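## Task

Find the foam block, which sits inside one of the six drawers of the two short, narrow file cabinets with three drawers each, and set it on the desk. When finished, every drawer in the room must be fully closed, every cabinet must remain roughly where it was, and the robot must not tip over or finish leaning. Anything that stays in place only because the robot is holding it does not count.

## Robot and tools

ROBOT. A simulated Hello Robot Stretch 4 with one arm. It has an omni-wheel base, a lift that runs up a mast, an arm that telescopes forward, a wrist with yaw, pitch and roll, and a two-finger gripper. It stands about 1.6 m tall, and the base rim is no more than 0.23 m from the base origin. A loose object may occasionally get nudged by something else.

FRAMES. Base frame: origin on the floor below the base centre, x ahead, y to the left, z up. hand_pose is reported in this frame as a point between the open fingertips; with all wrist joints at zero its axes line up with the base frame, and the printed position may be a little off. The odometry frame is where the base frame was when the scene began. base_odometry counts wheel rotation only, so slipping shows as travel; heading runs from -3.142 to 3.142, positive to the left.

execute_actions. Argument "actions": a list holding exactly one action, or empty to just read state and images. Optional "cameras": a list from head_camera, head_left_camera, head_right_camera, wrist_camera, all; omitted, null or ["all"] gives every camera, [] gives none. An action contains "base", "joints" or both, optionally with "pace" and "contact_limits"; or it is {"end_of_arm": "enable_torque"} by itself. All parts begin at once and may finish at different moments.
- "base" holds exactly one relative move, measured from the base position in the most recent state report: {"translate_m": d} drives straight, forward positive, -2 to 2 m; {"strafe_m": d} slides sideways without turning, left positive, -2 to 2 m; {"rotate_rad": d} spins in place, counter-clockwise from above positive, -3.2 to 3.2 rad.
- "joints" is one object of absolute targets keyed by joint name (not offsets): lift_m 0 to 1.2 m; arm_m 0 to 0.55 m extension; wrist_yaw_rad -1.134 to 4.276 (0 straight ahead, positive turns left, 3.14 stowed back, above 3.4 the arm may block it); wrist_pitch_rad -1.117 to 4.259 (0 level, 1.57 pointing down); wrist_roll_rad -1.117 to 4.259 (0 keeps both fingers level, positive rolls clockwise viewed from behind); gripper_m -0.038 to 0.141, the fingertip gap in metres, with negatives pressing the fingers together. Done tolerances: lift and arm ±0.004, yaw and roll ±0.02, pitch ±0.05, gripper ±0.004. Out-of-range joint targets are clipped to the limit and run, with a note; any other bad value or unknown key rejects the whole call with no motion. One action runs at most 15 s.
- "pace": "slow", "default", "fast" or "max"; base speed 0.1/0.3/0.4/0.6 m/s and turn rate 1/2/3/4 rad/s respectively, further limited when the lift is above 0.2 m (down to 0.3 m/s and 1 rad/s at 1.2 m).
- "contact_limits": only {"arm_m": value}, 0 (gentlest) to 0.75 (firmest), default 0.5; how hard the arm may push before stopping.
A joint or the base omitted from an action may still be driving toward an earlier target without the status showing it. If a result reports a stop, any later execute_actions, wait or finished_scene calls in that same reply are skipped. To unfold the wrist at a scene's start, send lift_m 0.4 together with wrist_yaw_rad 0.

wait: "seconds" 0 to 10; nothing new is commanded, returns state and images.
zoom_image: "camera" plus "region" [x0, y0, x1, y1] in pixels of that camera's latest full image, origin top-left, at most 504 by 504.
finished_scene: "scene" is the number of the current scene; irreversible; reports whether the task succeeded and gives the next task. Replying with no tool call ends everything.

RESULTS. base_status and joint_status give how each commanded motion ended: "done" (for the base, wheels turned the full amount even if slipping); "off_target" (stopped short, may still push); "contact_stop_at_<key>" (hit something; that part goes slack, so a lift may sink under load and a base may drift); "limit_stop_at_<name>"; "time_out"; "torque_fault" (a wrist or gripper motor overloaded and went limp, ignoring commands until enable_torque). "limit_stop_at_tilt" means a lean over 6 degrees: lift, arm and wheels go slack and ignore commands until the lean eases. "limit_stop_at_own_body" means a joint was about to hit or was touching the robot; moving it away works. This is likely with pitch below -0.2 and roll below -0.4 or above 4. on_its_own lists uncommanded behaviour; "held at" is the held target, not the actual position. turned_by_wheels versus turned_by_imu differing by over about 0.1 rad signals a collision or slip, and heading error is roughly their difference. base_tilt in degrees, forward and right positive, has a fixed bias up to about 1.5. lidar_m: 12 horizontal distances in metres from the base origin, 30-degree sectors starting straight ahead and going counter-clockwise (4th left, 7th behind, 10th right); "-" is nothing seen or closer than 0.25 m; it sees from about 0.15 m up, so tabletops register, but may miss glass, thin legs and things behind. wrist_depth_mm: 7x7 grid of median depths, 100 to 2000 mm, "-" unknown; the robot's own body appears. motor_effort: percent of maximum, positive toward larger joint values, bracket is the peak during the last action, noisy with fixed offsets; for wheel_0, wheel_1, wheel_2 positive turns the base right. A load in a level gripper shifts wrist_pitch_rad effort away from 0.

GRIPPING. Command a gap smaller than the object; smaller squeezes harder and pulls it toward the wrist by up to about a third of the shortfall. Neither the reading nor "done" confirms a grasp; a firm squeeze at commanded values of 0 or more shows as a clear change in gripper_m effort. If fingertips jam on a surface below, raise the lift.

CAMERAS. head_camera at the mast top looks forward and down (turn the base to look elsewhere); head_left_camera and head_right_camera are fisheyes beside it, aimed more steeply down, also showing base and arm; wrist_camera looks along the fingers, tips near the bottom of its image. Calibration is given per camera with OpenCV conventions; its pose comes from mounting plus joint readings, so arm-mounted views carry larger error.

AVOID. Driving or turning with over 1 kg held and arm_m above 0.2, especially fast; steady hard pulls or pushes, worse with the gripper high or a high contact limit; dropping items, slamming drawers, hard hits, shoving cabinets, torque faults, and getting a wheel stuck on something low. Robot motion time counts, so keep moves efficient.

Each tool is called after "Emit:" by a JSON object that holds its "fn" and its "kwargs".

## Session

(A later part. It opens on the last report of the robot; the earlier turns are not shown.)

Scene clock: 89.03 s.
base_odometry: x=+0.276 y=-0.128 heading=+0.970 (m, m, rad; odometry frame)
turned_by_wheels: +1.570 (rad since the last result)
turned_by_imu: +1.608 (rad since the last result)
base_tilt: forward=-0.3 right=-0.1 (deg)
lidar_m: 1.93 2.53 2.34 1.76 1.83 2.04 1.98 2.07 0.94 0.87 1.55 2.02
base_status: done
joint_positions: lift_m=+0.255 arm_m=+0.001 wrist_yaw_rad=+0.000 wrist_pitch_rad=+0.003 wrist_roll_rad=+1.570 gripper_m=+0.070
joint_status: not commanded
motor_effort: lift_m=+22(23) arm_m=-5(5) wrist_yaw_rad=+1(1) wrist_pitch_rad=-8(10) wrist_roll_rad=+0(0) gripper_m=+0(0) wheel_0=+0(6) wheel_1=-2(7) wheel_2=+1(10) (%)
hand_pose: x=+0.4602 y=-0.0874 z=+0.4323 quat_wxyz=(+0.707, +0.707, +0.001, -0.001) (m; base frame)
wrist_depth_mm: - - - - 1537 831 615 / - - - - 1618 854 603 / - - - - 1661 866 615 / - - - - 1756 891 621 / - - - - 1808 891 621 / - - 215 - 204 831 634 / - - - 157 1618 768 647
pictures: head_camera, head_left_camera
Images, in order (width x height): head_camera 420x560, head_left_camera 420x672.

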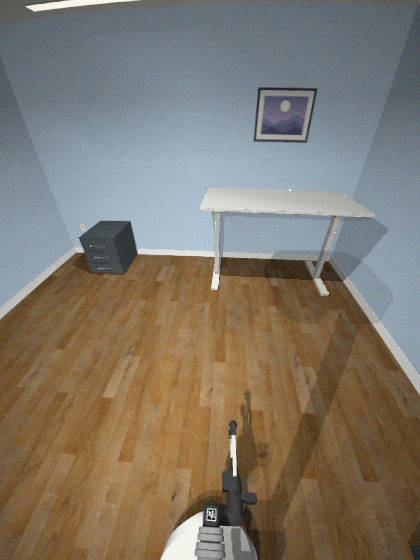

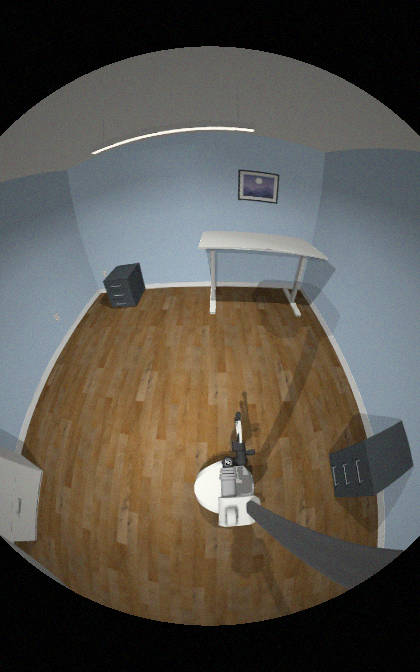

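Emit:
{"fn": "execute_actions", "kwargs": {"actions": [{"base":{"translate_m":1.3},"pace":"fast"}], "cameras": []}}

Emit:
{"fn": "execute_actions", "kwargs": {"actions": [{"base":{"strafe_m":1.4},"pace":"fast"}], "cameras": ["head_camera","wrist_camera"]}}

Scene clock: 95.23 s.
base_odometry: x=+1.011 y=+0.945 heading=+0.970 (m, m, rad; odometry frame)
turned_by_wheels: +0.000 (rad since the last result)
turned_by_imu: +0.000 (rad since the last result)
base_tilt: forward=-0.3 right=-0.1 (deg)
lidar_m: 0.61 0.68 1.48 2.23 2.32 2.48 3.35 1.49 1.55 1.49 0.91 0.68
base_status: done
joint_positions: lift_m=+0.255 arm_m=+0.001 wrist_yaw_rad=+0.000 wrist_pitch_rad=+0.003 wrist_roll_rad=+1.570 gripper_m=+0.070
joint_status: not commanded
motor_effort: lift_m=+23(23) arm_m=-5(4) wrist_yaw_rad=+1(1) wrist_pitch_rad=-10(8) wrist_roll_rad=+1(0) gripper_m=-2(4) wheel_0=+0(8) wheel_1=-2(7) wheel_2=+1(13) (%)
hand_pose: x=+0.4602 y=-0.0874 z=+0.4323 quat_wxyz=(+0.707, +0.707, +0.001, -0.001) (m; base frame)
wrist_depth_mm: 715 1118 1182 1229 1229 831 597 / 715 1138 1205 1229 1205 842 603 / 723 1138 1255 1255 1205 878 615 / 723 1118 1255 1205 1255 891 621 / 715 1098 1205 1229 1229 820 615 / 707 904 214 1229 204 788 574 / 723 1229 1229 158 1229 768 640
pictures: none
No camera images: the call's "cameras" was empty. Leave "cameras" out to get every camera's image.

Scene clock: 99.93 s.
base_odometry: x=-0.145 y=+1.736 heading=+0.970 (m, m, rad; odometry frame)
turned_by_wheels: +0.000 (rad since the last result)
turned_by_imu: -0.004 (rad since the last result)
base_tilt: forward=-0.3 right=-0.1 (deg)
lidar_m: 0.86 1.21 0.86 0.82 0.86 1.21 1.62 3.43 2.63 2.58 1.39 1.52
base_status: done
joint_positions: lift_m=+0.255 arm_m=+0.001 wrist_yaw_rad=+0.000 wrist_pitch_rad=+0.003 wrist_roll_rad=+1.570 gripper_m=+0.070
joint_status: not commanded
motor_effort: lift_m=+22(23) arm_m=-4(4) wrist_yaw_rad=+1(1) wrist_pitch_rad=-9(8) wrist_roll_rad=+0(0) gripper_m=-2(0) wheel_0=+2(11) wheel_1=-1(14) wheel_2=+1(1) (%)
hand_pose: x=+0.4602 y=-0.0874 z=+0.4323 quat_wxyz=(+0.707, +0.707, +0.001, -0.001) (m; base frame)
wrist_depth_mm: 1229 1255 1255 1229 1229 831 603 / 1205 1229 1229 1255 1281 866 609 / 1229 1229 1229 1255 1229 878 609 / 1205 1255 1229 683 676 683 615 / 1255 1205 1229 691 683 691 621 / 1229 1255 214 683 204 699 627 / 1255 1229 1281 157 683 676 640
pictures: head_camera, wrist_camera
camera_calibration (this result's frames):
wrist_camera: T_world_to_cam=[[0.00215493, 0.0206686, -0.999784, 0.440038], [0.0364836, 0.999119, 0.0207335, 0.127452], [0.999332, -0.0365204, 0.00139897, -0.241256], [0, 0, 0, 1]] pos_world=[0.235497, -0.145246, 0.437638]
Images, in order (width x height): head_camera 420x560, wrist_camera 616x392.

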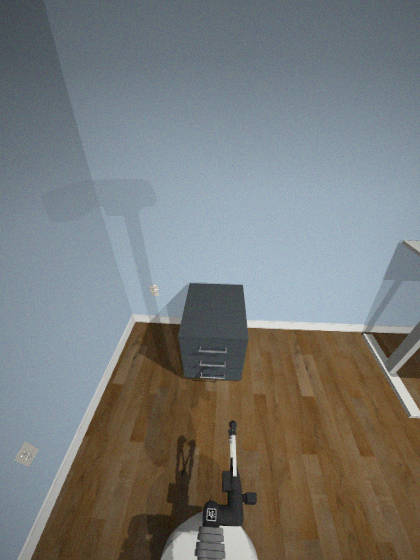

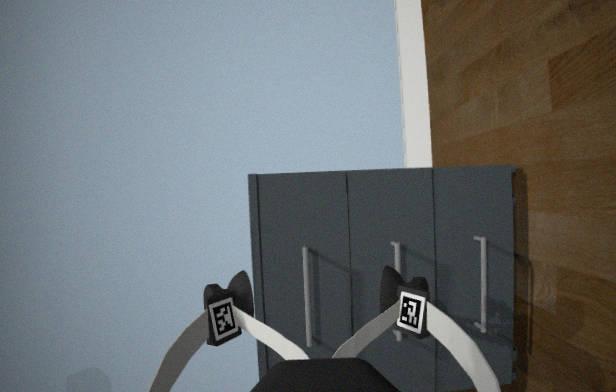

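Strafe 0.1 left; same distance roughly.

Emit:
{"fn": "execute_actions", "kwargs": {"actions": [{"base":{"strafe_m":0.1},"joints":{"lift_m":0.26,"arm_m":0.3}}], "cameras": []}}

Emit:
{"fn": "execute_actions", "kwargs": {"actions": [{"joints":{"arm_m":0.428},"contact_limits":{"arm_m":0.2}}], "cameras": ["wrist_camera"]}}

Emit:
{"fn": "execute_actions", "kwargs": {"actions": [{"joints":{"gripper_m":-0.025}}], "cameras": []}}

Emit:
{"fn": "execute_actions", "kwargs": {"actions": [{"joints":{"arm_m":0.11},"pace":"slow"}], "cameras": ["head_camera"]}}

Scene clock: 104.60 s.
base_odometry: x=-0.227 y=+1.792 heading=+0.970 (m, m, rad; odometry frame)
turned_by_wheels: +0.000 (rad since the last result)
turned_by_imu: +0.002 (rad since the last result)
base_tilt: forward=-0.3 right=-0.1 (deg)
lidar_m: 0.86 1.03 0.75 0.71 0.73 1.06 1.57 3.44 2.71 2.57 1.48 0.92
base_status: done
joint_positions: lift_m=+0.260 arm_m=+0.299 wrist_yaw_rad=+0.000 wrist_pitch_rad=+0.002 wrist_roll_rad=+1.570 gripper_m=+0.070
joint_status: all done
motor_effort: lift_m=+23(22) arm_m=+5(6) wrist_yaw_rad=+1(2) wrist_pitch_rad=-8(9) wrist_roll_rad=+0(0) gripper_m=-2(4) wheel_0=+2(9) wheel_1=-1(6) wheel_2=+1(1) (%)
hand_pose: x=+0.7586 y=-0.0874 z=+0.4373 quat_wxyz=(+0.707, +0.707, +0.001, -0.001) (m; base frame)
wrist_depth_mm: 931 946 946 946 946 831 603 / 946 931 377 377 377 379 382 / 931 931 375 377 379 379 387 / 931 946 373 377 382 379 384 / 946 946 382 379 379 382 382 / 960 931 214 377 204 382 384 / 946 946 375 157 382 379 382
pictures: none
No camera images: the call's "cameras" was empty. Leave "cameras" out to get every camera's image.

Scene clock: 106.00 s.
base_odometry: x=-0.227 y=+1.792 heading=+0.970 (m, m, rad; odometry frame)
turned_by_wheels: +0.000 (rad since the last result)
turned_by_imu: +0.001 (rad since the last result)
base_tilt: forward=-0.3 right=-0.1 (deg)
lidar_m: 0.85 1.01 0.75 0.70 0.75 1.05 1.57 3.43 2.74 2.58 1.47 0.93
base_status: not commanded
joint_positions: lift_m=+0.260 arm_m=+0.427 wrist_yaw_rad=+0.000 wrist_pitch_rad=+0.002 wrist_roll_rad=+1.570 gripper_m=+0.070
joint_status: all done
motor_effort: lift_m=+23(23) arm_m=+5(7) wrist_yaw_rad=+1(2) wrist_pitch_rad=-8(8) wrist_roll_rad=-1(1) gripper_m=-1(3) wheel_0=+2(2) wheel_1=-1(1) wheel_2=+1(1) (%)
contact_limits: arm_m 0.2
hand_pose: x=+0.8866 y=-0.0874 z=+0.4373 quat_wxyz=(+0.707, +0.707, +0.001, -0.001) (m; base frame)
wrist_depth_mm: 798 788 246 246 249 250 - / 788 798 247 246 249 249 250 / 798 798 246 248 250 250 253 / 809 798 246 248 248 251 252 / 798 809 246 248 249 250 251 / 809 820 213 247 204 250 252 / 809 809 247 158 250 251 -
pictures: wrist_camera
camera_calibration (this result's frames):
wrist_camera: T_world_to_cam=[[0.00232448, 0.0206708, -0.999784, 0.443966], [0.0364099, 0.999122, 0.0207417, 0.111835], [0.999334, -0.0364502, 0.00156982, -0.667413], [0, 0, 0, 1]] pos_world=[0.661865, -0.145241, 0.442598]
Images, in order (width x height): wrist_camera 616x392.

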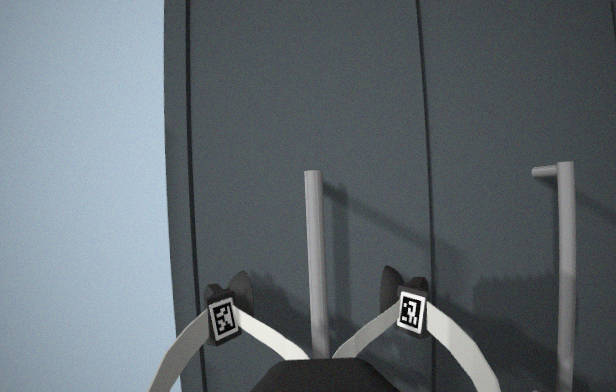

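Scene clock: 107.67 s.
base_odometry: x=-0.227 y=+1.792 heading=+0.971 (m, m, rad; odometry frame)
turned_by_wheels: +0.000 (rad since the last result)
turned_by_imu: +0.001 (rad since the last result)
base_tilt: forward=-0.3 right=-0.1 (deg)
lidar_m: 0.86 1.04 0.73 0.70 0.74 1.07 1.59 3.41 2.73 2.59 1.45 0.91
base_status: not commanded
joint_positions: lift_m=+0.260 arm_m=+0.427 wrist_yaw_rad=+0.001 wrist_pitch_rad=+0.003 wrist_roll_rad=+1.570 gripper_m=-0.024
joint_status: all done
motor_effort: lift_m=+23(23) arm_m=+3(5) wrist_yaw_rad=-2(3) wrist_pitch_rad=-11(12) wrist_roll_rad=+0(0) gripper_m=-18(18) wheel_0=+2(2) wheel_1=-1(1) wheel_2=+2(2) (%)
hand_pose: x=+0.8870 y=-0.0871 z=+0.4370 quat_wxyz=(+0.707, +0.707, +0.002, -0.001) (m; base frame)
wrist_depth_mm: 809 798 240 240 243 250 - / 798 788 239 242 243 250 251 / 798 798 240 242 242 251 252 / 809 809 240 242 242 250 251 / 809 798 240 242 243 250 251 / 798 809 242 206 185 252 252 / 798 809 241 206 244 250 -
pictures: none
No camera images: the call's "cameras" was empty. Leave "cameras" out to get every camera's image.

Scene clock: 112.13 s.
base_odometry: x=-0.227 y=+1.792 heading=+0.971 (m, m, rad; odometry frame)
turned_by_wheels: +0.000 (rad since the last result)
turned_by_imu: +0.002 (rad since the last result)
base_tilt: forward=-0.3 right=-0.1 (deg)
lidar_m: 0.56 1.01 0.73 0.71 0.76 1.05 1.59 3.43 2.68 2.57 1.46 0.61
base_status: not commanded
joint_positions: lift_m=+0.260 arm_m=+0.111 wrist_yaw_rad=+0.002 wrist_pitch_rad=+0.005 wrist_roll_rad=+1.570 gripper_m=-0.024
joint_status: all done
motor_effort: lift_m=+23(23) arm_m=-5(6) wrist_yaw_rad=-3(3) wrist_pitch_rad=-15(15) wrist_roll_rad=+0(0) gripper_m=-14(19) wheel_0=+2(2) wheel_1=-1(1) wheel_2=+2(2) (%)
hand_pose: x=+0.5704 y=-0.0870 z=+0.4366 quat_wxyz=(+0.707, +0.707, +0.002, -0.001) (m; base frame)
wrist_depth_mm: 1098 1118 239 238 241 831 609 / 1118 1118 238 239 242 798 585 / 1138 1098 239 240 243 580 591 / 1138 1118 239 240 243 580 585 / 1118 1118 240 242 243 569 580 / 1118 1138 240 206 186 569 580 / 1098 1118 239 206 243 580 585
pictures: head_camera
Images, in order (width x height): head_camera 420x560.

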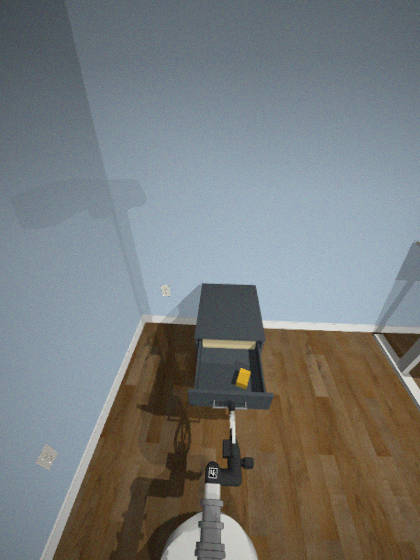

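Emit:
{"fn": "execute_actions", "kwargs": {"actions": [{"joints":{"gripper_m":0.07}}], "cameras": []}}

Emit:
{"fn": "execute_actions", "kwargs": {"actions": [{"joints":{"arm_m":0.03}}], "cameras": []}}

Emit:
{"fn": "execute_actions", "kwargs": {"actions": [{"joints":{"lift_m":0.75,"wrist_roll_rad":0,"gripper_m":0.12}}], "cameras": []}}

Emit:
{"fn": "execute_actions", "kwargs": {"actions": [{"base":{"strafe_m":-0.05},"joints":{"wrist_pitch_rad":1.57,"arm_m":0.5}}], "cameras": ["head_camera","wrist_camera"]}}

Scene clock: 117.07 s.
base_odometry: x=-0.227 y=+1.792 heading=+0.971 (m, m, rad; odometry frame)
turned_by_wheels: +0.000 (rad since the last result)
turned_by_imu: +0.002 (rad since the last result)
base_tilt: forward=-0.3 right=-0.1 (deg)
lidar_m: 0.58 1.03 0.73 0.71 0.74 1.04 1.58 3.41 2.68 2.60 1.49 0.58
base_status: not commanded
joint_positions: lift_m=+0.260 arm_m=+0.111 wrist_yaw_rad=+0.000 wrist_pitch_rad=+0.003 wrist_roll_rad=+1.570 gripper_m=+0.070
joint_status: all done
motor_effort: lift_m=+23(23) arm_m=-4(5) wrist_yaw_rad=+0(3) wrist_pitch_rad=-10(15) wrist_roll_rad=+0(0) gripper_m=+0(16) wheel_0=+2(2) wheel_1=-1(1) wheel_2=+2(2) (%)
hand_pose: x=+0.5702 y=-0.0873 z=+0.4371 quat_wxyz=(+0.707, +0.707, +0.001, -0.001) (m; base frame)
wrist_depth_mm: 1078 1118 249 250 251 842 609 / 1138 1138 248 250 250 798 585 / 1118 1118 248 250 251 574 574 / 1118 1118 249 250 251 580 569 / 1118 1138 250 251 251 574 580 / 1138 1138 215 251 204 574 580 / 1138 1160 249 158 253 580 585
pictures: none
No camera images: the call's "cameras" was empty. Leave "cameras" out to get every camera's image.

Scene clock: 118.23 s.
base_odometry: x=-0.227 y=+1.792 heading=+0.971 (m, m, rad; odometry frame)
turned_by_wheels: +0.000 (rad since the last result)
turned_by_imu: +0.000 (rad since the last result)
base_tilt: forward=-0.3 right=+0.0 (deg)
lidar_m: 0.55 1.04 0.73 0.70 0.72 1.07 1.56 3.42 2.72 2.56 1.47 0.61
base_status: not commanded
joint_positions: lift_m=+0.260 arm_m=+0.031 wrist_yaw_rad=+0.000 wrist_pitch_rad=+0.003 wrist_roll_rad=+1.570 gripper_m=+0.070
joint_status: all done
motor_effort: lift_m=+23(23) arm_m=-4(6) wrist_yaw_rad=+1(0) wrist_pitch_rad=-9(10) wrist_roll_rad=+0(0) gripper_m=-2(1) wheel_0=+2(2) wheel_1=-1(1) wheel_2=+2(2) (%)
hand_pose: x=+0.4902 y=-0.0874 z=+0.4372 quat_wxyz=(+0.707, +0.707, +0.001, -0.001) (m; base frame)
wrist_depth_mm: 1205 1182 1205 1205 1229 831 609 / 1182 1205 330 332 1182 854 597 / 1182 1205 1205 330 332 654 627 / 1229 1205 1205 330 332 654 621 / 1205 1205 1205 332 332 647 627 / 1205 1182 214 332 204 661 634 / 1205 1205 332 157 334 732 634
pictures: none
No camera images: the call's "cameras" was empty. Leave "cameras" out to get every camera's image.

Scene clock: 121.13 s.
base_odometry: x=-0.227 y=+1.792 heading=+0.971 (m, m, rad; odometry frame)
turned_by_wheels: +0.000 (rad since the last result)
turned_by_imu: +0.001 (rad since the last result)
base_tilt: forward=-0.3 right=-0.1 (deg)
lidar_m: 0.54 1.01 0.74 0.70 0.75 1.07 1.58 3.42 2.71 2.59 1.48 0.61
base_status: not commanded
joint_positions: lift_m=+0.750 arm_m=+0.031 wrist_yaw_rad=+0.000 wrist_pitch_rad=+0.003 wrist_roll_rad=+0.000 gripper_m=+0.120
joint_status: all done
motor_effort: lift_m=+23(25) arm_m=-5(5) wrist_yaw_rad=+1(1) wrist_pitch_rad=-9(9) wrist_roll_rad=-1(5) gripper_m=+0(1) wheel_0=+2(2) wheel_1=-1(1) wheel_2=+2(2) (%)
hand_pose: x=+0.4902 y=-0.0874 z=+0.9272 quat_wxyz=(+1.000, +0.000, +0.001, +0.000) (m; base frame)
wrist_depth_mm: 1182 1255 1229 1205 1205 1229 1182 / 1138 1229 1229 1229 1205 1229 1182 / 1160 1205 1229 1255 1229 1182 1182 / 1138 1229 1229 1205 1182 1182 1205 / 1098 1255 1229 1229 1205 1229 1182 / 1138 1255 216 1205 1229 1229 1205 / 1138 1255 1255 147 1205 1205 1205
pictures: none
No camera images: the call's "cameras" was empty. Leave "cameras" out to get every camera's image.

Scene clock: 123.60 s.
base_odometry: x=-0.186 y=+1.764 heading=+0.971 (m, m, rad; odometry frame)
turned_by_wheels: +0.000 (rad since the last result)
turned_by_imu: +0.001 (rad since the last result)
base_tilt: forward=-0.3 right=-0.1 (deg)
lidar_m: 0.56 0.61 0.81 0.76 0.80 1.12 1.61 3.39 2.66 2.56 1.43 0.60
base_status: done
joint_positions: lift_m=+0.750 arm_m=+0.499 wrist_yaw_rad=+0.000 wrist_pitch_rad=+1.570 wrist_roll_rad=+0.000 gripper_m=+0.120
joint_status: all done
motor_effort: lift_m=+23(23) arm_m=+5(5) wrist_yaw_rad=+1(2) wrist_pitch_rad=-1(6) wrist_roll_rad=-1(2) gripper_m=+4(1) wheel_0=-2(10) wheel_1=+2(5) wheel_2=+0(2) (%)
hand_pose: x=+0.6704 y=-0.0874 z=+0.6395 quat_wxyz=(+0.707, +0.000, +0.707, +0.000) (m; base frame)
wrist_depth_mm: 878 466 496 496 492 878 866 / 866 492 492 492 492 866 854 / 854 492 492 492 492 878 878 / 854 492 496 449 492 854 878 / 878 496 496 492 496 891 854 / 878 364 217 384 379 866 854 / 878 866 878 147 866 891 878
pictures: head_camera, wrist_camera
camera_calibration (this result's frames):
wrist_camera: T_world_to_cam=[[-0.0215564, -0.999756, -0.00472678, -0.0629302], [-0.999063, 0.0217185, -0.0374389, 0.761433], [0.0375325, 0.00391531, -0.999288, 0.836688], [0, 0, 0, 1]] pos_world=[0.72796, -0.0827279, 0.864302]
Images, in order (width x height): head_camera 420x560, wrist_camera 616x392.

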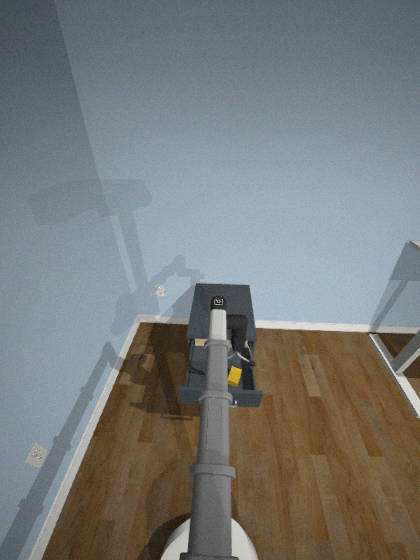

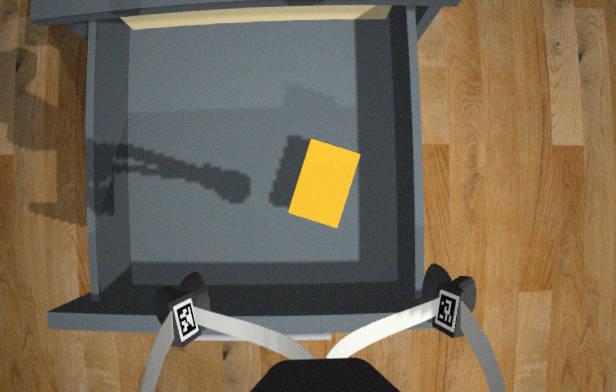

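Emit:
{"fn": "execute_actions", "kwargs": {"actions": [{"base":{"translate_m":0.04},"joints":{"arm_m":0.55,"wrist_roll_rad":0.3,"gripper_m":0.1,"lift_m":0.6}}], "cameras": ["wrist_camera"]}}

Scene clock: 127.20 s.
base_odometry: x=-0.163 y=+1.797 heading=+0.971 (m, m, rad; odometry frame)
turned_by_wheels: +0.000 (rad since the last result)
turned_by_imu: +0.001 (rad since the last result)
base_tilt: forward=-0.3 right=-0.1 (deg)
lidar_m: 0.49 0.57 0.80 0.77 0.79 1.12 1.62 3.46 2.71 2.51 1.40 0.55
base_status: done
joint_positions: lift_m=+0.600 arm_m=+0.546 wrist_yaw_rad=+0.000 wrist_pitch_rad=+1.570 wrist_roll_rad=+0.300 gripper_m=+0.100
joint_status: all done
joint sent to its limit — the command would take arm_m past its upper limit, so that joint was sent only as far as its limit.
motor_effort: lift_m=+18(20) arm_m=+5(3) wrist_yaw_rad=+1(0) wrist_pitch_rad=-2(0) wrist_roll_rad=+1(4) gripper_m=-2(1) wheel_0=+2(5) wheel_1=-1(4) wheel_2=+1(7) (%)
hand_pose: x=+0.7176 y=-0.0874 z=+0.4900 quat_wxyz=(+0.699, +0.106, +0.699, -0.106) (m; base frame)
wrist_depth_mm: 191 192 196 342 319 732 715 / 193 327 342 340 322 732 715 / 340 342 342 342 340 723 715 / 340 343 342 342 343 723 723 / 342 343 343 294 343 334 715 / 336 343 213 300 217 278 723 / 317 343 343 148 343 264 723
pictures: wrist_camera
camera_calibration (this result's frames):
wrist_camera: T_world_to_cam=[[-0.315759, -0.948826, -0.00494644, 0.153054], [-0.948125, 0.31572, -0.0371416, 0.79201], [0.0368026, -0.00703796, -0.999298, 0.68503], [0, 0, 0, 1]] pos_world=[0.774042, -0.10001, 0.714722]
Images, in order (width x height): wrist_camera 616x392.

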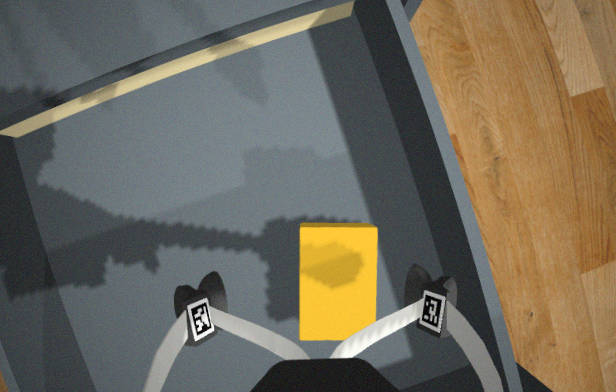

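Emit:
{"fn": "execute_actions", "kwargs": {"actions": [{"base":{"strafe_m":-0.015},"joints":{"lift_m":0.51},"pace":"slow"}], "cameras": ["wrist_camera"]}}

Emit:
{"fn": "execute_actions", "kwargs": {"actions": [{"joints":{"gripper_m":0.02}}], "cameras": []}}

Emit:
{"fn": "execute_actions", "kwargs": {"actions": [{"joints":{"lift_m":0.75}}], "cameras": ["wrist_camera"]}}

Scene clock: 131.13 s.
base_odometry: x=-0.151 y=+1.789 heading=+0.971 (m, m, rad; odometry frame)
turned_by_wheels: +0.000 (rad since the last result)
turned_by_imu: +0.002 (rad since the last result)
base_tilt: forward=-0.3 right=-0.1 (deg)
lidar_m: 0.51 0.57 0.81 0.78 0.83 1.15 1.66 3.48 2.67 2.49 1.38 0.58
base_status: done
joint_positions: lift_m=+0.510 arm_m=+0.546 wrist_yaw_rad=+0.000 wrist_pitch_rad=+1.570 wrist_roll_rad=+0.300 gripper_m=+0.100
joint_status: all done
motor_effort: lift_m=+17(15) arm_m=+5(4) wrist_yaw_rad=+1(2) wrist_pitch_rad=-1(1) wrist_roll_rad=+1(1) gripper_m=+2(1) wheel_0=+3(6) wheel_1=-3(7) wheel_2=+0(1) (%)
hand_pose: x=+0.7176 y=-0.0874 z=+0.4000 quat_wxyz=(+0.699, +0.106, +0.699, -0.106) (m; base frame)
wrist_depth_mm: 220 250 250 251 219 627 621 / 250 249 251 251 251 634 627 / 251 251 252 251 253 191 634 / 250 251 250 252 252 187 634 / 252 251 251 206 252 198 621 / 252 250 214 207 206 194 627 / 251 251 251 148 252 206 174
pictures: wrist_camera
camera_calibration (this result's frames):
wrist_camera: T_world_to_cam=[[-0.31576, -0.948826, -0.00494656, 0.15261], [-0.948125, 0.31572, -0.0371419, 0.788669], [0.036803, -0.00703799, -0.999298, 0.595109], [0, 0, 0, 1]] pos_world=[0.774043, -0.10001, 0.624739]
Images, in order (width x height): wrist_camera 616x392.

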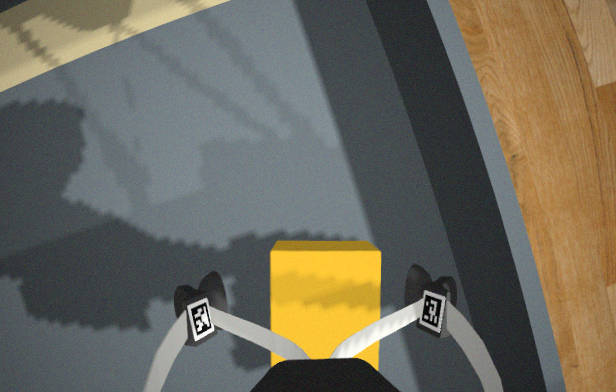

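Scene clock: 132.77 s.
base_odometry: x=-0.151 y=+1.789 heading=+0.971 (m, m, rad; odometry frame)
turned_by_wheels: +0.000 (rad since the last result)
turned_by_imu: +0.001 (rad since the last result)
base_tilt: forward=-0.3 right=-0.2 (deg)
lidar_m: 0.52 0.56 0.81 0.75 0.84 1.14 1.63 3.48 2.68 2.49 1.38 0.54
base_status: not commanded
joint_positions: lift_m=+0.510 arm_m=+0.546 wrist_yaw_rad=+0.000 wrist_pitch_rad=+1.570 wrist_roll_rad=+0.300 gripper_m=+0.020
joint_status: all done
motor_effort: lift_m=+17(17) arm_m=+5(5) wrist_yaw_rad=+1(1) wrist_pitch_rad=-1(1) wrist_roll_rad=+0(1) gripper_m=-19(18) wheel_0=+3(3) wheel_1=-3(3) wheel_2=+0(0) (%)
hand_pose: x=+0.7176 y=-0.0874 z=+0.4000 quat_wxyz=(+0.699, +0.106, +0.699, -0.106) (m; base frame)
wrist_depth_mm: 222 249 251 250 219 627 634 / 250 251 251 250 251 621 627 / 251 251 251 250 251 190 634 / 250 251 252 252 252 189 634 / 252 252 252 206 252 197 634 / 251 251 201 194 193 198 627 / 252 252 252 194 252 185 174
pictures: none
No camera images: the call's "cameras" was empty. Leave "cameras" out to get every camera's image.

Scene clock: 134.83 s.
base_odometry: x=-0.151 y=+1.789 heading=+0.971 (m, m, rad; odometry frame)
turned_by_wheels: +0.000 (rad since the last result)
turned_by_imu: +0.001 (rad since the last result)
base_tilt: forward=-0.3 right=-0.1 (deg)
lidar_m: 0.50 0.55 0.81 0.77 0.82 1.14 1.63 3.47 2.68 2.49 1.37 0.54
base_status: not commanded
joint_positions: lift_m=+0.750 arm_m=+0.546 wrist_yaw_rad=+0.000 wrist_pitch_rad=+1.570 wrist_roll_rad=+0.300 gripper_m=+0.020
joint_status: all done
motor_effort: lift_m=+23(23) arm_m=+4(5) wrist_yaw_rad=+1(1) wrist_pitch_rad=-2(0) wrist_roll_rad=+1(1) gripper_m=-20(20) wheel_0=+3(3) wheel_1=-3(3) wheel_2=+0(0) (%)
hand_pose: x=+0.7176 y=-0.0874 z=+0.6395 quat_wxyz=(+0.699, +0.106, +0.699, -0.106) (m; base frame)
wrist_depth_mm: 343 342 342 343 866 878 866 / 343 343 343 351 878 878 866 / 342 343 492 488 878 866 878 / 439 492 492 492 496 866 866 / 866 488 492 206 492 878 854 / 878 480 202 195 195 878 878 / 866 418 492 195 375 362 878
pictures: wrist_camera
camera_calibration (this result's frames):
wrist_camera: T_world_to_cam=[[-0.315765, -0.948824, -0.00494652, 0.153799], [-0.948123, 0.315726, -0.0371418, 0.797566], [0.0368028, -0.00703819, -0.999298, 0.834467], [0, 0, 0, 1]] pos_world=[0.774045, -0.100011, 0.864265]
Images, in order (width x height): wrist_camera 616x392.

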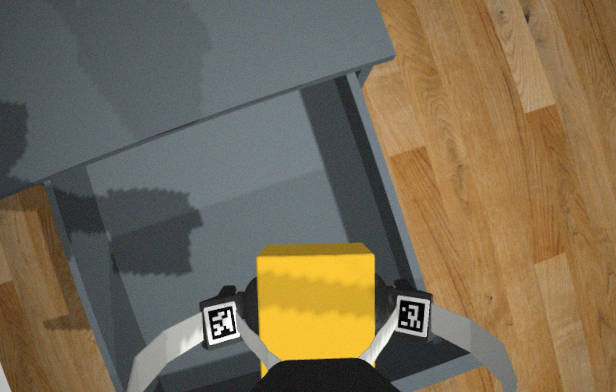

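Emit:
{"fn": "execute_actions", "kwargs": {"actions": [{"joints":{"lift_m":1.1}}], "cameras": []}}

Emit:
{"fn": "execute_actions", "kwargs": {"actions": [{"base":{"strafe_m":-1.7},"pace":"fast"}], "cameras": ["head_camera","wrist_camera"]}}

Scene clock: 138.80 s.
base_odometry: x=-0.151 y=+1.789 heading=+0.971 (m, m, rad; odometry frame)
turned_by_wheels: +0.000 (rad since the last result)
turned_by_imu: +0.002 (rad since the last result)
base_tilt: forward=-0.3 right=-0.1 (deg)
lidar_m: 0.52 0.55 0.78 0.78 0.82 1.15 1.64 3.47 2.70 2.54 1.39 0.56
base_status: not commanded
joint_positions: lift_m=+1.100 arm_m=+0.546 wrist_yaw_rad=+0.000 wrist_pitch_rad=+1.570 wrist_roll_rad=+0.300 gripper_m=+0.020
joint_status: all done
motor_effort: lift_m=+23(24) arm_m=+4(5) wrist_yaw_rad=+1(1) wrist_pitch_rad=-1(1) wrist_roll_rad=+1(1) gripper_m=-23(26) wheel_0=+3(3) wheel_1=-3(3) wheel_2=+0(0) (%)
hand_pose: x=+0.7176 y=-0.0874 z=+0.9895 quat_wxyz=(+0.699, +0.106, +0.699, -0.106) (m; base frame)
wrist_depth_mm: 1042 699 691 699 1229 1182 1229 / 1229 699 699 691 1229 1205 1255 / 1205 699 699 759 1255 1229 1229 / 1229 1229 842 866 1205 1255 1205 / 1205 1229 842 206 1205 1205 1229 / 1182 1182 200 195 195 1229 1205 / 1118 1229 1229 195 1229 1205 1229
pictures: none
No camera images: the call's "cameras" was empty. Leave "cameras" out to get every camera's image.

Scene clock: 145.27 s.
base_odometry: x=+1.252 y=+0.829 heading=+0.971 (m, m, rad; odometry frame)
turned_by_wheels: +0.000 (rad since the last result)
turned_by_imu: +0.013 (rad since the last result)
base_tilt: forward=-0.3 right=-0.1 (deg)
lidar_m: 0.59 0.64 1.58 2.49 2.60 2.90 3.42 1.38 1.29 1.23 0.83 0.60
base_status: done
joint_positions: lift_m=+1.100 arm_m=+0.546 wrist_yaw_rad=+0.000 wrist_pitch_rad=+1.570 wrist_roll_rad=+0.300 gripper_m=+0.020
joint_status: not commanded
motor_effort: lift_m=+22(23) arm_m=+5(5) wrist_yaw_rad=+1(1) wrist_pitch_rad=-1(1) wrist_roll_rad=+1(0) gripper_m=-22(22) wheel_0=+0(9) wheel_1=+0(3) wheel_2=+0(0) (%)
hand_pose: x=+0.7176 y=-0.0874 z=+0.9896 quat_wxyz=(+0.699, +0.106, +0.699, -0.106) (m; base frame)
wrist_depth_mm: 263 264 260 262 262 262 - / 263 262 263 263 262 263 262 / 262 263 263 263 264 263 263 / 262 263 263 263 264 264 263 / 262 263 263 206 264 264 263 / 263 262 200 195 195 264 263 / 263 263 265 195 264 265 265
pictures: head_camera, wrist_camera
camera_calibration (this result's frames):
wrist_camera: T_world_to_cam=[[-0.315764, -0.948825, -0.0049545, 0.155543], [-0.948123, 0.315724, -0.0371658, 0.810607], [0.0368281, -0.00703814, -0.999297, 1.1843], [0, 0, 0, 1]] pos_world=[0.774054, -0.10001, 1.21437]
Images, in order (width x height): head_camera 420x560, wrist_camera 616x392.

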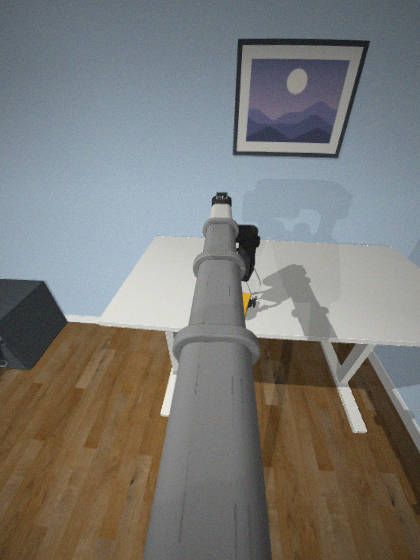

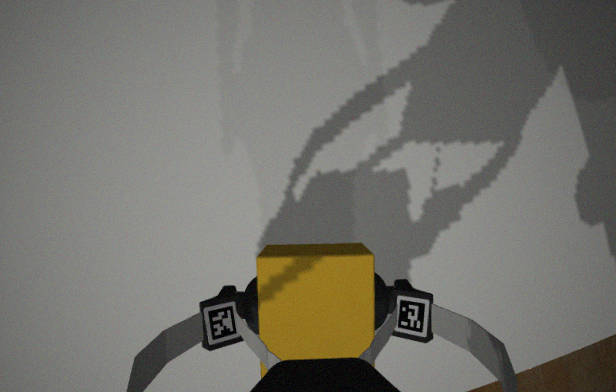

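Lucky clearance. Place a bit further in.

Emit:
{"fn": "execute_actions", "kwargs": {"actions": [{"base":{"translate_m":0.1}}], "cameras": []}}

Emit:
{"fn": "execute_actions", "kwargs": {"actions": [{"joints":{"lift_m":1.09,"gripper_m":0.1}}], "cameras": []}}

Emit:
{"fn": "execute_actions", "kwargs": {"actions": [{"joints":{"lift_m":1.18}}], "cameras": []}}

Emit:
{"fn": "execute_actions", "kwargs": {"actions": [{"base":{"translate_m":-0.14},"joints":{"arm_m":0,"wrist_pitch_rad":0,"wrist_roll_rad":1.57,"gripper_m":-0.015}}], "cameras": []}}

Emit:
{"fn": "execute_actions", "kwargs": {"actions": [{"joints":{"lift_m":0.26}}], "cameras": []}}

Emit:
{"fn": "execute_actions", "kwargs": {"actions": [{"base":{"strafe_m":1.765},"pace":"fast"}], "cameras": ["head_camera"]}}

Emit:
{"fn": "execute_actions", "kwargs": {"actions": [{"joints":{"arm_m":0.47},"pace":"slow","contact_limits":{"arm_m":0.25}}], "cameras": ["head_camera"]}}

Scene clock: 151.43 s.
base_odometry: x=+1.309 y=+0.912 heading=+0.971 (m, m, rad; odometry frame)
turned_by_wheels: +0.000 (rad since the last result)
turned_by_imu: +0.002 (rad since the last result)
base_tilt: forward=-0.3 right=-0.1 (deg)
lidar_m: 0.48 0.51 1.55 1.70 2.58 2.91 3.50 1.47 1.27 1.24 0.69 0.50
base_status: done
joint_positions: lift_m=+1.100 arm_m=+0.546 wrist_yaw_rad=+0.000 wrist_pitch_rad=+1.570 wrist_roll_rad=+0.300 gripper_m=+0.020
joint_status: not commanded
motor_effort: lift_m=+22(21) arm_m=+5(4) wrist_yaw_rad=+1(1) wrist_pitch_rad=-1(1) wrist_roll_rad=+1(0) gripper_m=-19(19) wheel_0=+1(6) wheel_1=+0(2) wheel_2=+1(6) (%)
hand_pose: x=+0.7176 y=-0.0874 z=+0.9896 quat_wxyz=(+0.699, +0.106, +0.699, -0.106) (m; base frame)
wrist_depth_mm: 260 262 262 260 262 263 - / 260 263 262 262 263 263 262 / 263 263 263 264 265 264 263 / 263 262 264 264 263 264 264 / 263 264 263 206 264 263 264 / 264 263 201 194 195 264 265 / 263 263 264 194 264 263 -
pictures: none
No camera images: the call's "cameras" was empty. Leave "cameras" out to get every camera's image.

Scene clock: 153.07 s.
base_odometry: x=+1.309 y=+0.912 heading=+0.971 (m, m, rad; odometry frame)
turned_by_wheels: +0.000 (rad since the last result)
turned_by_imu: +0.001 (rad since the last result)
base_tilt: forward=-0.3 right=-0.1 (deg)
lidar_m: 0.48 0.53 1.57 1.74 2.62 2.93 3.50 1.50 1.28 1.24 0.69 0.52
base_status: not commanded
joint_positions: lift_m=+1.090 arm_m=+0.546 wrist_yaw_rad=+0.000 wrist_pitch_rad=+1.570 wrist_roll_rad=+0.300 gripper_m=+0.100
joint_status: all done
motor_effort: lift_m=+18(20) arm_m=+5(5) wrist_yaw_rad=+1(1) wrist_pitch_rad=-1(1) wrist_roll_rad=+1(1) gripper_m=-2(19) wheel_0=+1(1) wheel_1=+0(0) wheel_2=+1(1) (%)
hand_pose: x=+0.7176 y=-0.0874 z=+0.9799 quat_wxyz=(+0.699, +0.106, +0.699, -0.106) (m; base frame)
wrist_depth_mm: 252 253 252 252 252 253 - / 253 253 253 252 253 252 255 / 252 252 252 251 252 253 253 / 253 254 254 253 254 253 253 / 253 252 253 209 254 254 255 / 254 254 214 208 208 254 255 / 253 253 253 148 255 254 -
pictures: none
No camera images: the call's "cameras" was empty. Leave "cameras" out to get every camera's image.

Scene clock: 154.43 s.
base_odometry: x=+1.309 y=+0.912 heading=+0.971 (m, m, rad; odometry frame)
turned_by_wheels: +0.000 (rad since the last result)
turned_by_imu: +0.001 (rad since the last result)
base_tilt: forward=-0.3 right=-0.1 (deg)
lidar_m: 0.48 0.50 1.59 1.70 2.61 2.89 3.52 1.49 1.29 1.24 0.68 0.51
base_status: not commanded
joint_positions: lift_m=+1.180 arm_m=+0.546 wrist_yaw_rad=+0.000 wrist_pitch_rad=+1.570 wrist_roll_rad=+0.300 gripper_m=+0.100
joint_status: all done
motor_effort: lift_m=+23(24) arm_m=+5(4) wrist_yaw_rad=+1(1) wrist_pitch_rad=-1(1) wrist_roll_rad=+1(1) gripper_m=+1(1) wheel_0=+1(1) wheel_1=+0(0) wheel_2=+1(1) (%)
hand_pose: x=+0.7176 y=-0.0874 z=+1.0695 quat_wxyz=(+0.699, +0.106, +0.699, -0.106) (m; base frame)
wrist_depth_mm: 342 342 343 342 342 343 343 / 343 343 342 343 343 342 343 / 343 342 343 343 343 345 345 / 343 342 343 343 343 347 342 / 342 343 343 297 342 343 343 / 343 345 214 298 216 345 345 / 343 343 343 148 345 345 343
pictures: none
No camera images: the call's "cameras" was empty. Leave "cameras" out to get every camera's image.

Scene clock: 157.10 s.
base_odometry: x=+1.230 y=+0.796 heading=+0.971 (m, m, rad; odometry frame)
turned_by_wheels: +0.000 (rad since the last result)
turned_by_imu: +0.002 (rad since the last result)
base_tilt: forward=-0.3 right=-0.1 (deg)
lidar_m: 0.61 0.65 1.59 2.48 2.57 2.92 3.35 1.35 1.27 1.23 0.86 0.66
base_status: done
joint_positions: lift_m=+1.180 arm_m=+0.001 wrist_yaw_rad=+0.000 wrist_pitch_rad=+0.003 wrist_roll_rad=+1.570 gripper_m=-0.015
joint_status: all done
motor_effort: lift_m=+23(23) arm_m=-5(6) wrist_yaw_rad=+1(0) wrist_pitch_rad=-9(14) wrist_roll_rad=+0(6) gripper_m=-12(10) wheel_0=-2(4) wheel_1=+0(5) wheel_2=+0(10) (%)
hand_pose: x=+0.4602 y=-0.0874 z=+1.3573 quat_wxyz=(+0.707, +0.707, +0.001, -0.001) (m; base frame)
wrist_depth_mm: 1182 1182 1182 1205 1182 788 569 / 1182 1182 1182 1182 1205 809 564 / 1205 1160 1205 1255 1205 820 580 / 1205 1182 1205 1205 1229 831 569 / 1205 1205 1229 1205 1229 842 569 / 1229 1205 1229 202 208 854 591 / 1229 1229 176 1229 1229 691 597
pictures: none
No camera images: the call's "cameras" was empty. Leave "cameras" out to get every camera's image.

Scene clock: 161.43 s.
base_odometry: x=+1.230 y=+0.796 heading=+0.971 (m, m, rad; odometry frame)
turned_by_wheels: +0.000 (rad since the last result)
turned_by_imu: +0.002 (rad since the last result)
base_tilt: forward=-0.3 right=-0.1 (deg)
lidar_m: 0.62 0.66 1.62 2.48 2.56 2.90 3.37 1.33 1.29 1.23 0.90 0.63
base_status: not commanded
joint_positions: lift_m=+0.260 arm_m=+0.001 wrist_yaw_rad=+0.000 wrist_pitch_rad=+0.003 wrist_roll_rad=+1.570 gripper_m=-0.015
joint_status: all done
motor_effort: lift_m=+18(20) arm_m=-5(5) wrist_yaw_rad=+1(1) wrist_pitch_rad=-9(8) wrist_roll_rad=+0(0) gripper_m=-10(11) wheel_0=-1(1) wheel_1=+0(1) wheel_2=+0(0) (%)
hand_pose: x=+0.4602 y=-0.0874 z=+0.4377 quat_wxyz=(+0.707, +0.707, +0.001, -0.001) (m; base frame)
wrist_depth_mm: 699 1118 1205 1205 1205 842 615 / 707 1138 1229 1229 1205 866 603 / 707 1098 1229 1205 1255 866 621 / 707 1118 1182 1229 1205 891 627 / 715 1098 1229 1229 1229 904 634 / 707 1060 1229 202 209 904 634 / 707 1042 177 1205 1229 732 634
pictures: none
No camera images: the call's "cameras" was empty. Leave "cameras" out to get every camera's image.

Scene clock: 167.07 s.
base_odometry: x=-0.227 y=+1.792 heading=+0.971 (m, m, rad; odometry frame)
turned_by_wheels: +0.000 (rad since the last result)
turned_by_imu: -0.005 (rad since the last result)
base_tilt: forward=-0.3 right=-0.1 (deg)
lidar_m: 0.56 1.01 0.77 0.70 0.76 1.06 1.57 3.42 2.73 2.54 1.48 0.61
base_status: done
joint_positions: lift_m=+0.260 arm_m=+0.001 wrist_yaw_rad=+0.000 wrist_pitch_rad=+0.003 wrist_roll_rad=+1.570 gripper_m=-0.015
joint_status: not commanded
motor_effort: lift_m=+18(19) arm_m=-5(5) wrist_yaw_rad=+1(2) wrist_pitch_rad=-9(9) wrist_roll_rad=+0(0) gripper_m=-12(13) wheel_0=+3(11) wheel_1=+0(10) wheel_2=+1(4) (%)
hand_pose: x=+0.4602 y=-0.0874 z=+0.4376 quat_wxyz=(+0.707, +0.707, +0.001, -0.001) (m; base frame)
wrist_depth_mm: 1229 1229 1255 1229 1205 842 615 / 1229 1229 1229 362 1205 854 609 / 1182 1229 1255 364 691 683 621 / 1229 1229 1255 364 640 691 627 / 1255 1229 1229 368 691 691 627 / 1229 1255 1255 202 208 699 634 / 1281 1281 176 330 368 732 654
pictures: head_camera
Images, in order (width x height): head_camera 420x560.

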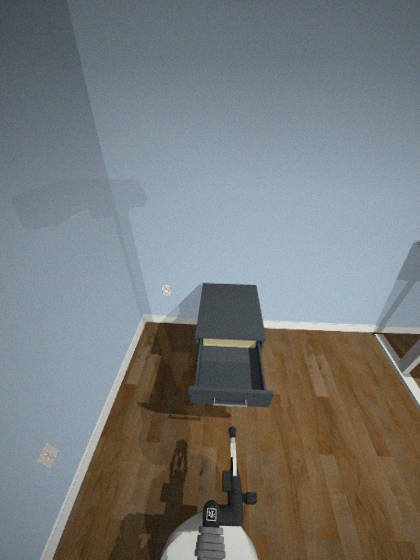

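Scene clock: 172.23 s.
base_odometry: x=-0.227 y=+1.792 heading=+0.971 (m, m, rad; odometry frame)
turned_by_wheels: +0.000 (rad since the last result)
turned_by_imu: +0.002 (rad since the last result)
base_tilt: forward=-0.3 right=-0.1 (deg)
lidar_m: 0.88 1.01 0.75 0.71 0.75 1.05 1.58 3.40 2.72 2.56 1.48 0.95
base_status: not commanded
joint_positions: lift_m=+0.260 arm_m=+0.422 wrist_yaw_rad=+0.000 wrist_pitch_rad=+0.002 wrist_roll_rad=+1.570 gripper_m=-0.015
joint_status: arm_m contact_stop (moved +0.421 of +0.469)
on_its_own: arm_m is slack since a contact_stop (your +0.470 is given up)
motor_effort: lift_m=+18(18) arm_m=+0(13) wrist_yaw_rad=+2(24) wrist_pitch_rad=-7(9) wrist_roll_rad=+0(0) gripper_m=-11(8) wheel_0=+1(5) wheel_1=+1(3) wheel_2=+2(7) (%)
contact_limits: arm_m 0.25
hand_pose: x=+0.8811 y=-0.0875 z=+0.4378 quat_wxyz=(+0.707, +0.707, +0.001, -0.001) (m; base frame)
wrist_depth_mm: 820 798 271 271 274 276 276 / 798 820 272 272 276 276 277 / 809 798 273 274 274 278 277 / 831 809 271 274 276 277 249 / 809 820 274 274 276 278 279 / 809 831 273 202 209 278 279 / 820 831 176 240 276 279 249
pictures: head_camera
Images, in order (width x height): head_camera 420x560.

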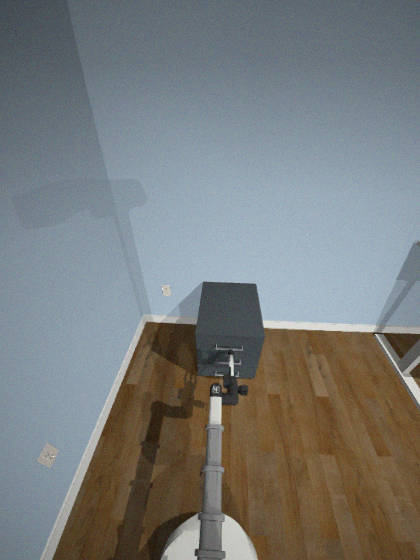

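Emit:
{"fn": "execute_actions", "kwargs": {"actions": [{"joints":{"arm_m":0.3}}], "cameras": []}}

Emit:
{"fn": "finished_scene", "kwargs": {"scene": 1}}

Scene clock: 175.00 s.
base_odometry: x=-0.227 y=+1.792 heading=+0.971 (m, m, rad; odometry frame)
turned_by_wheels: +0.000 (rad since the last result)
turned_by_imu: +0.001 (rad since the last result)
base_tilt: forward=-0.3 right=-0.1 (deg)
lidar_m: 0.89 1.04 0.74 0.70 0.74 1.04 1.59 3.41 2.71 2.54 1.48 0.96
base_status: not commanded
joint_positions: lift_m=+0.260 arm_m=+0.301 wrist_yaw_rad=+0.000 wrist_pitch_rad=+0.002 wrist_roll_rad=+1.570 gripper_m=-0.015
joint_status: all done
motor_effort: lift_m=+18(18) arm_m=-4(7) wrist_yaw_rad=+1(2) wrist_pitch_rad=-8(7) wrist_roll_rad=+0(0) gripper_m=-11(12) wheel_0=+2(1) wheel_1=+1(1) wheel_2=+2(2) (%)
hand_pose: x=+0.7602 y=-0.0874 z=+0.4377 quat_wxyz=(+0.707, +0.707, +0.001, -0.001) (m; base frame)
wrist_depth_mm: 931 931 931 931 946 842 597 / 931 917 917 392 397 397 402 / 931 946 397 394 397 397 402 / 931 931 404 392 399 402 404 / 946 931 394 394 397 402 404 / 946 960 946 202 209 404 404 / 931 917 176 377 399 407 407
pictures: none
No camera images: the call's "cameras" was empty. Leave "cameras" out to get every camera's image.

The scene is finished: the task was done.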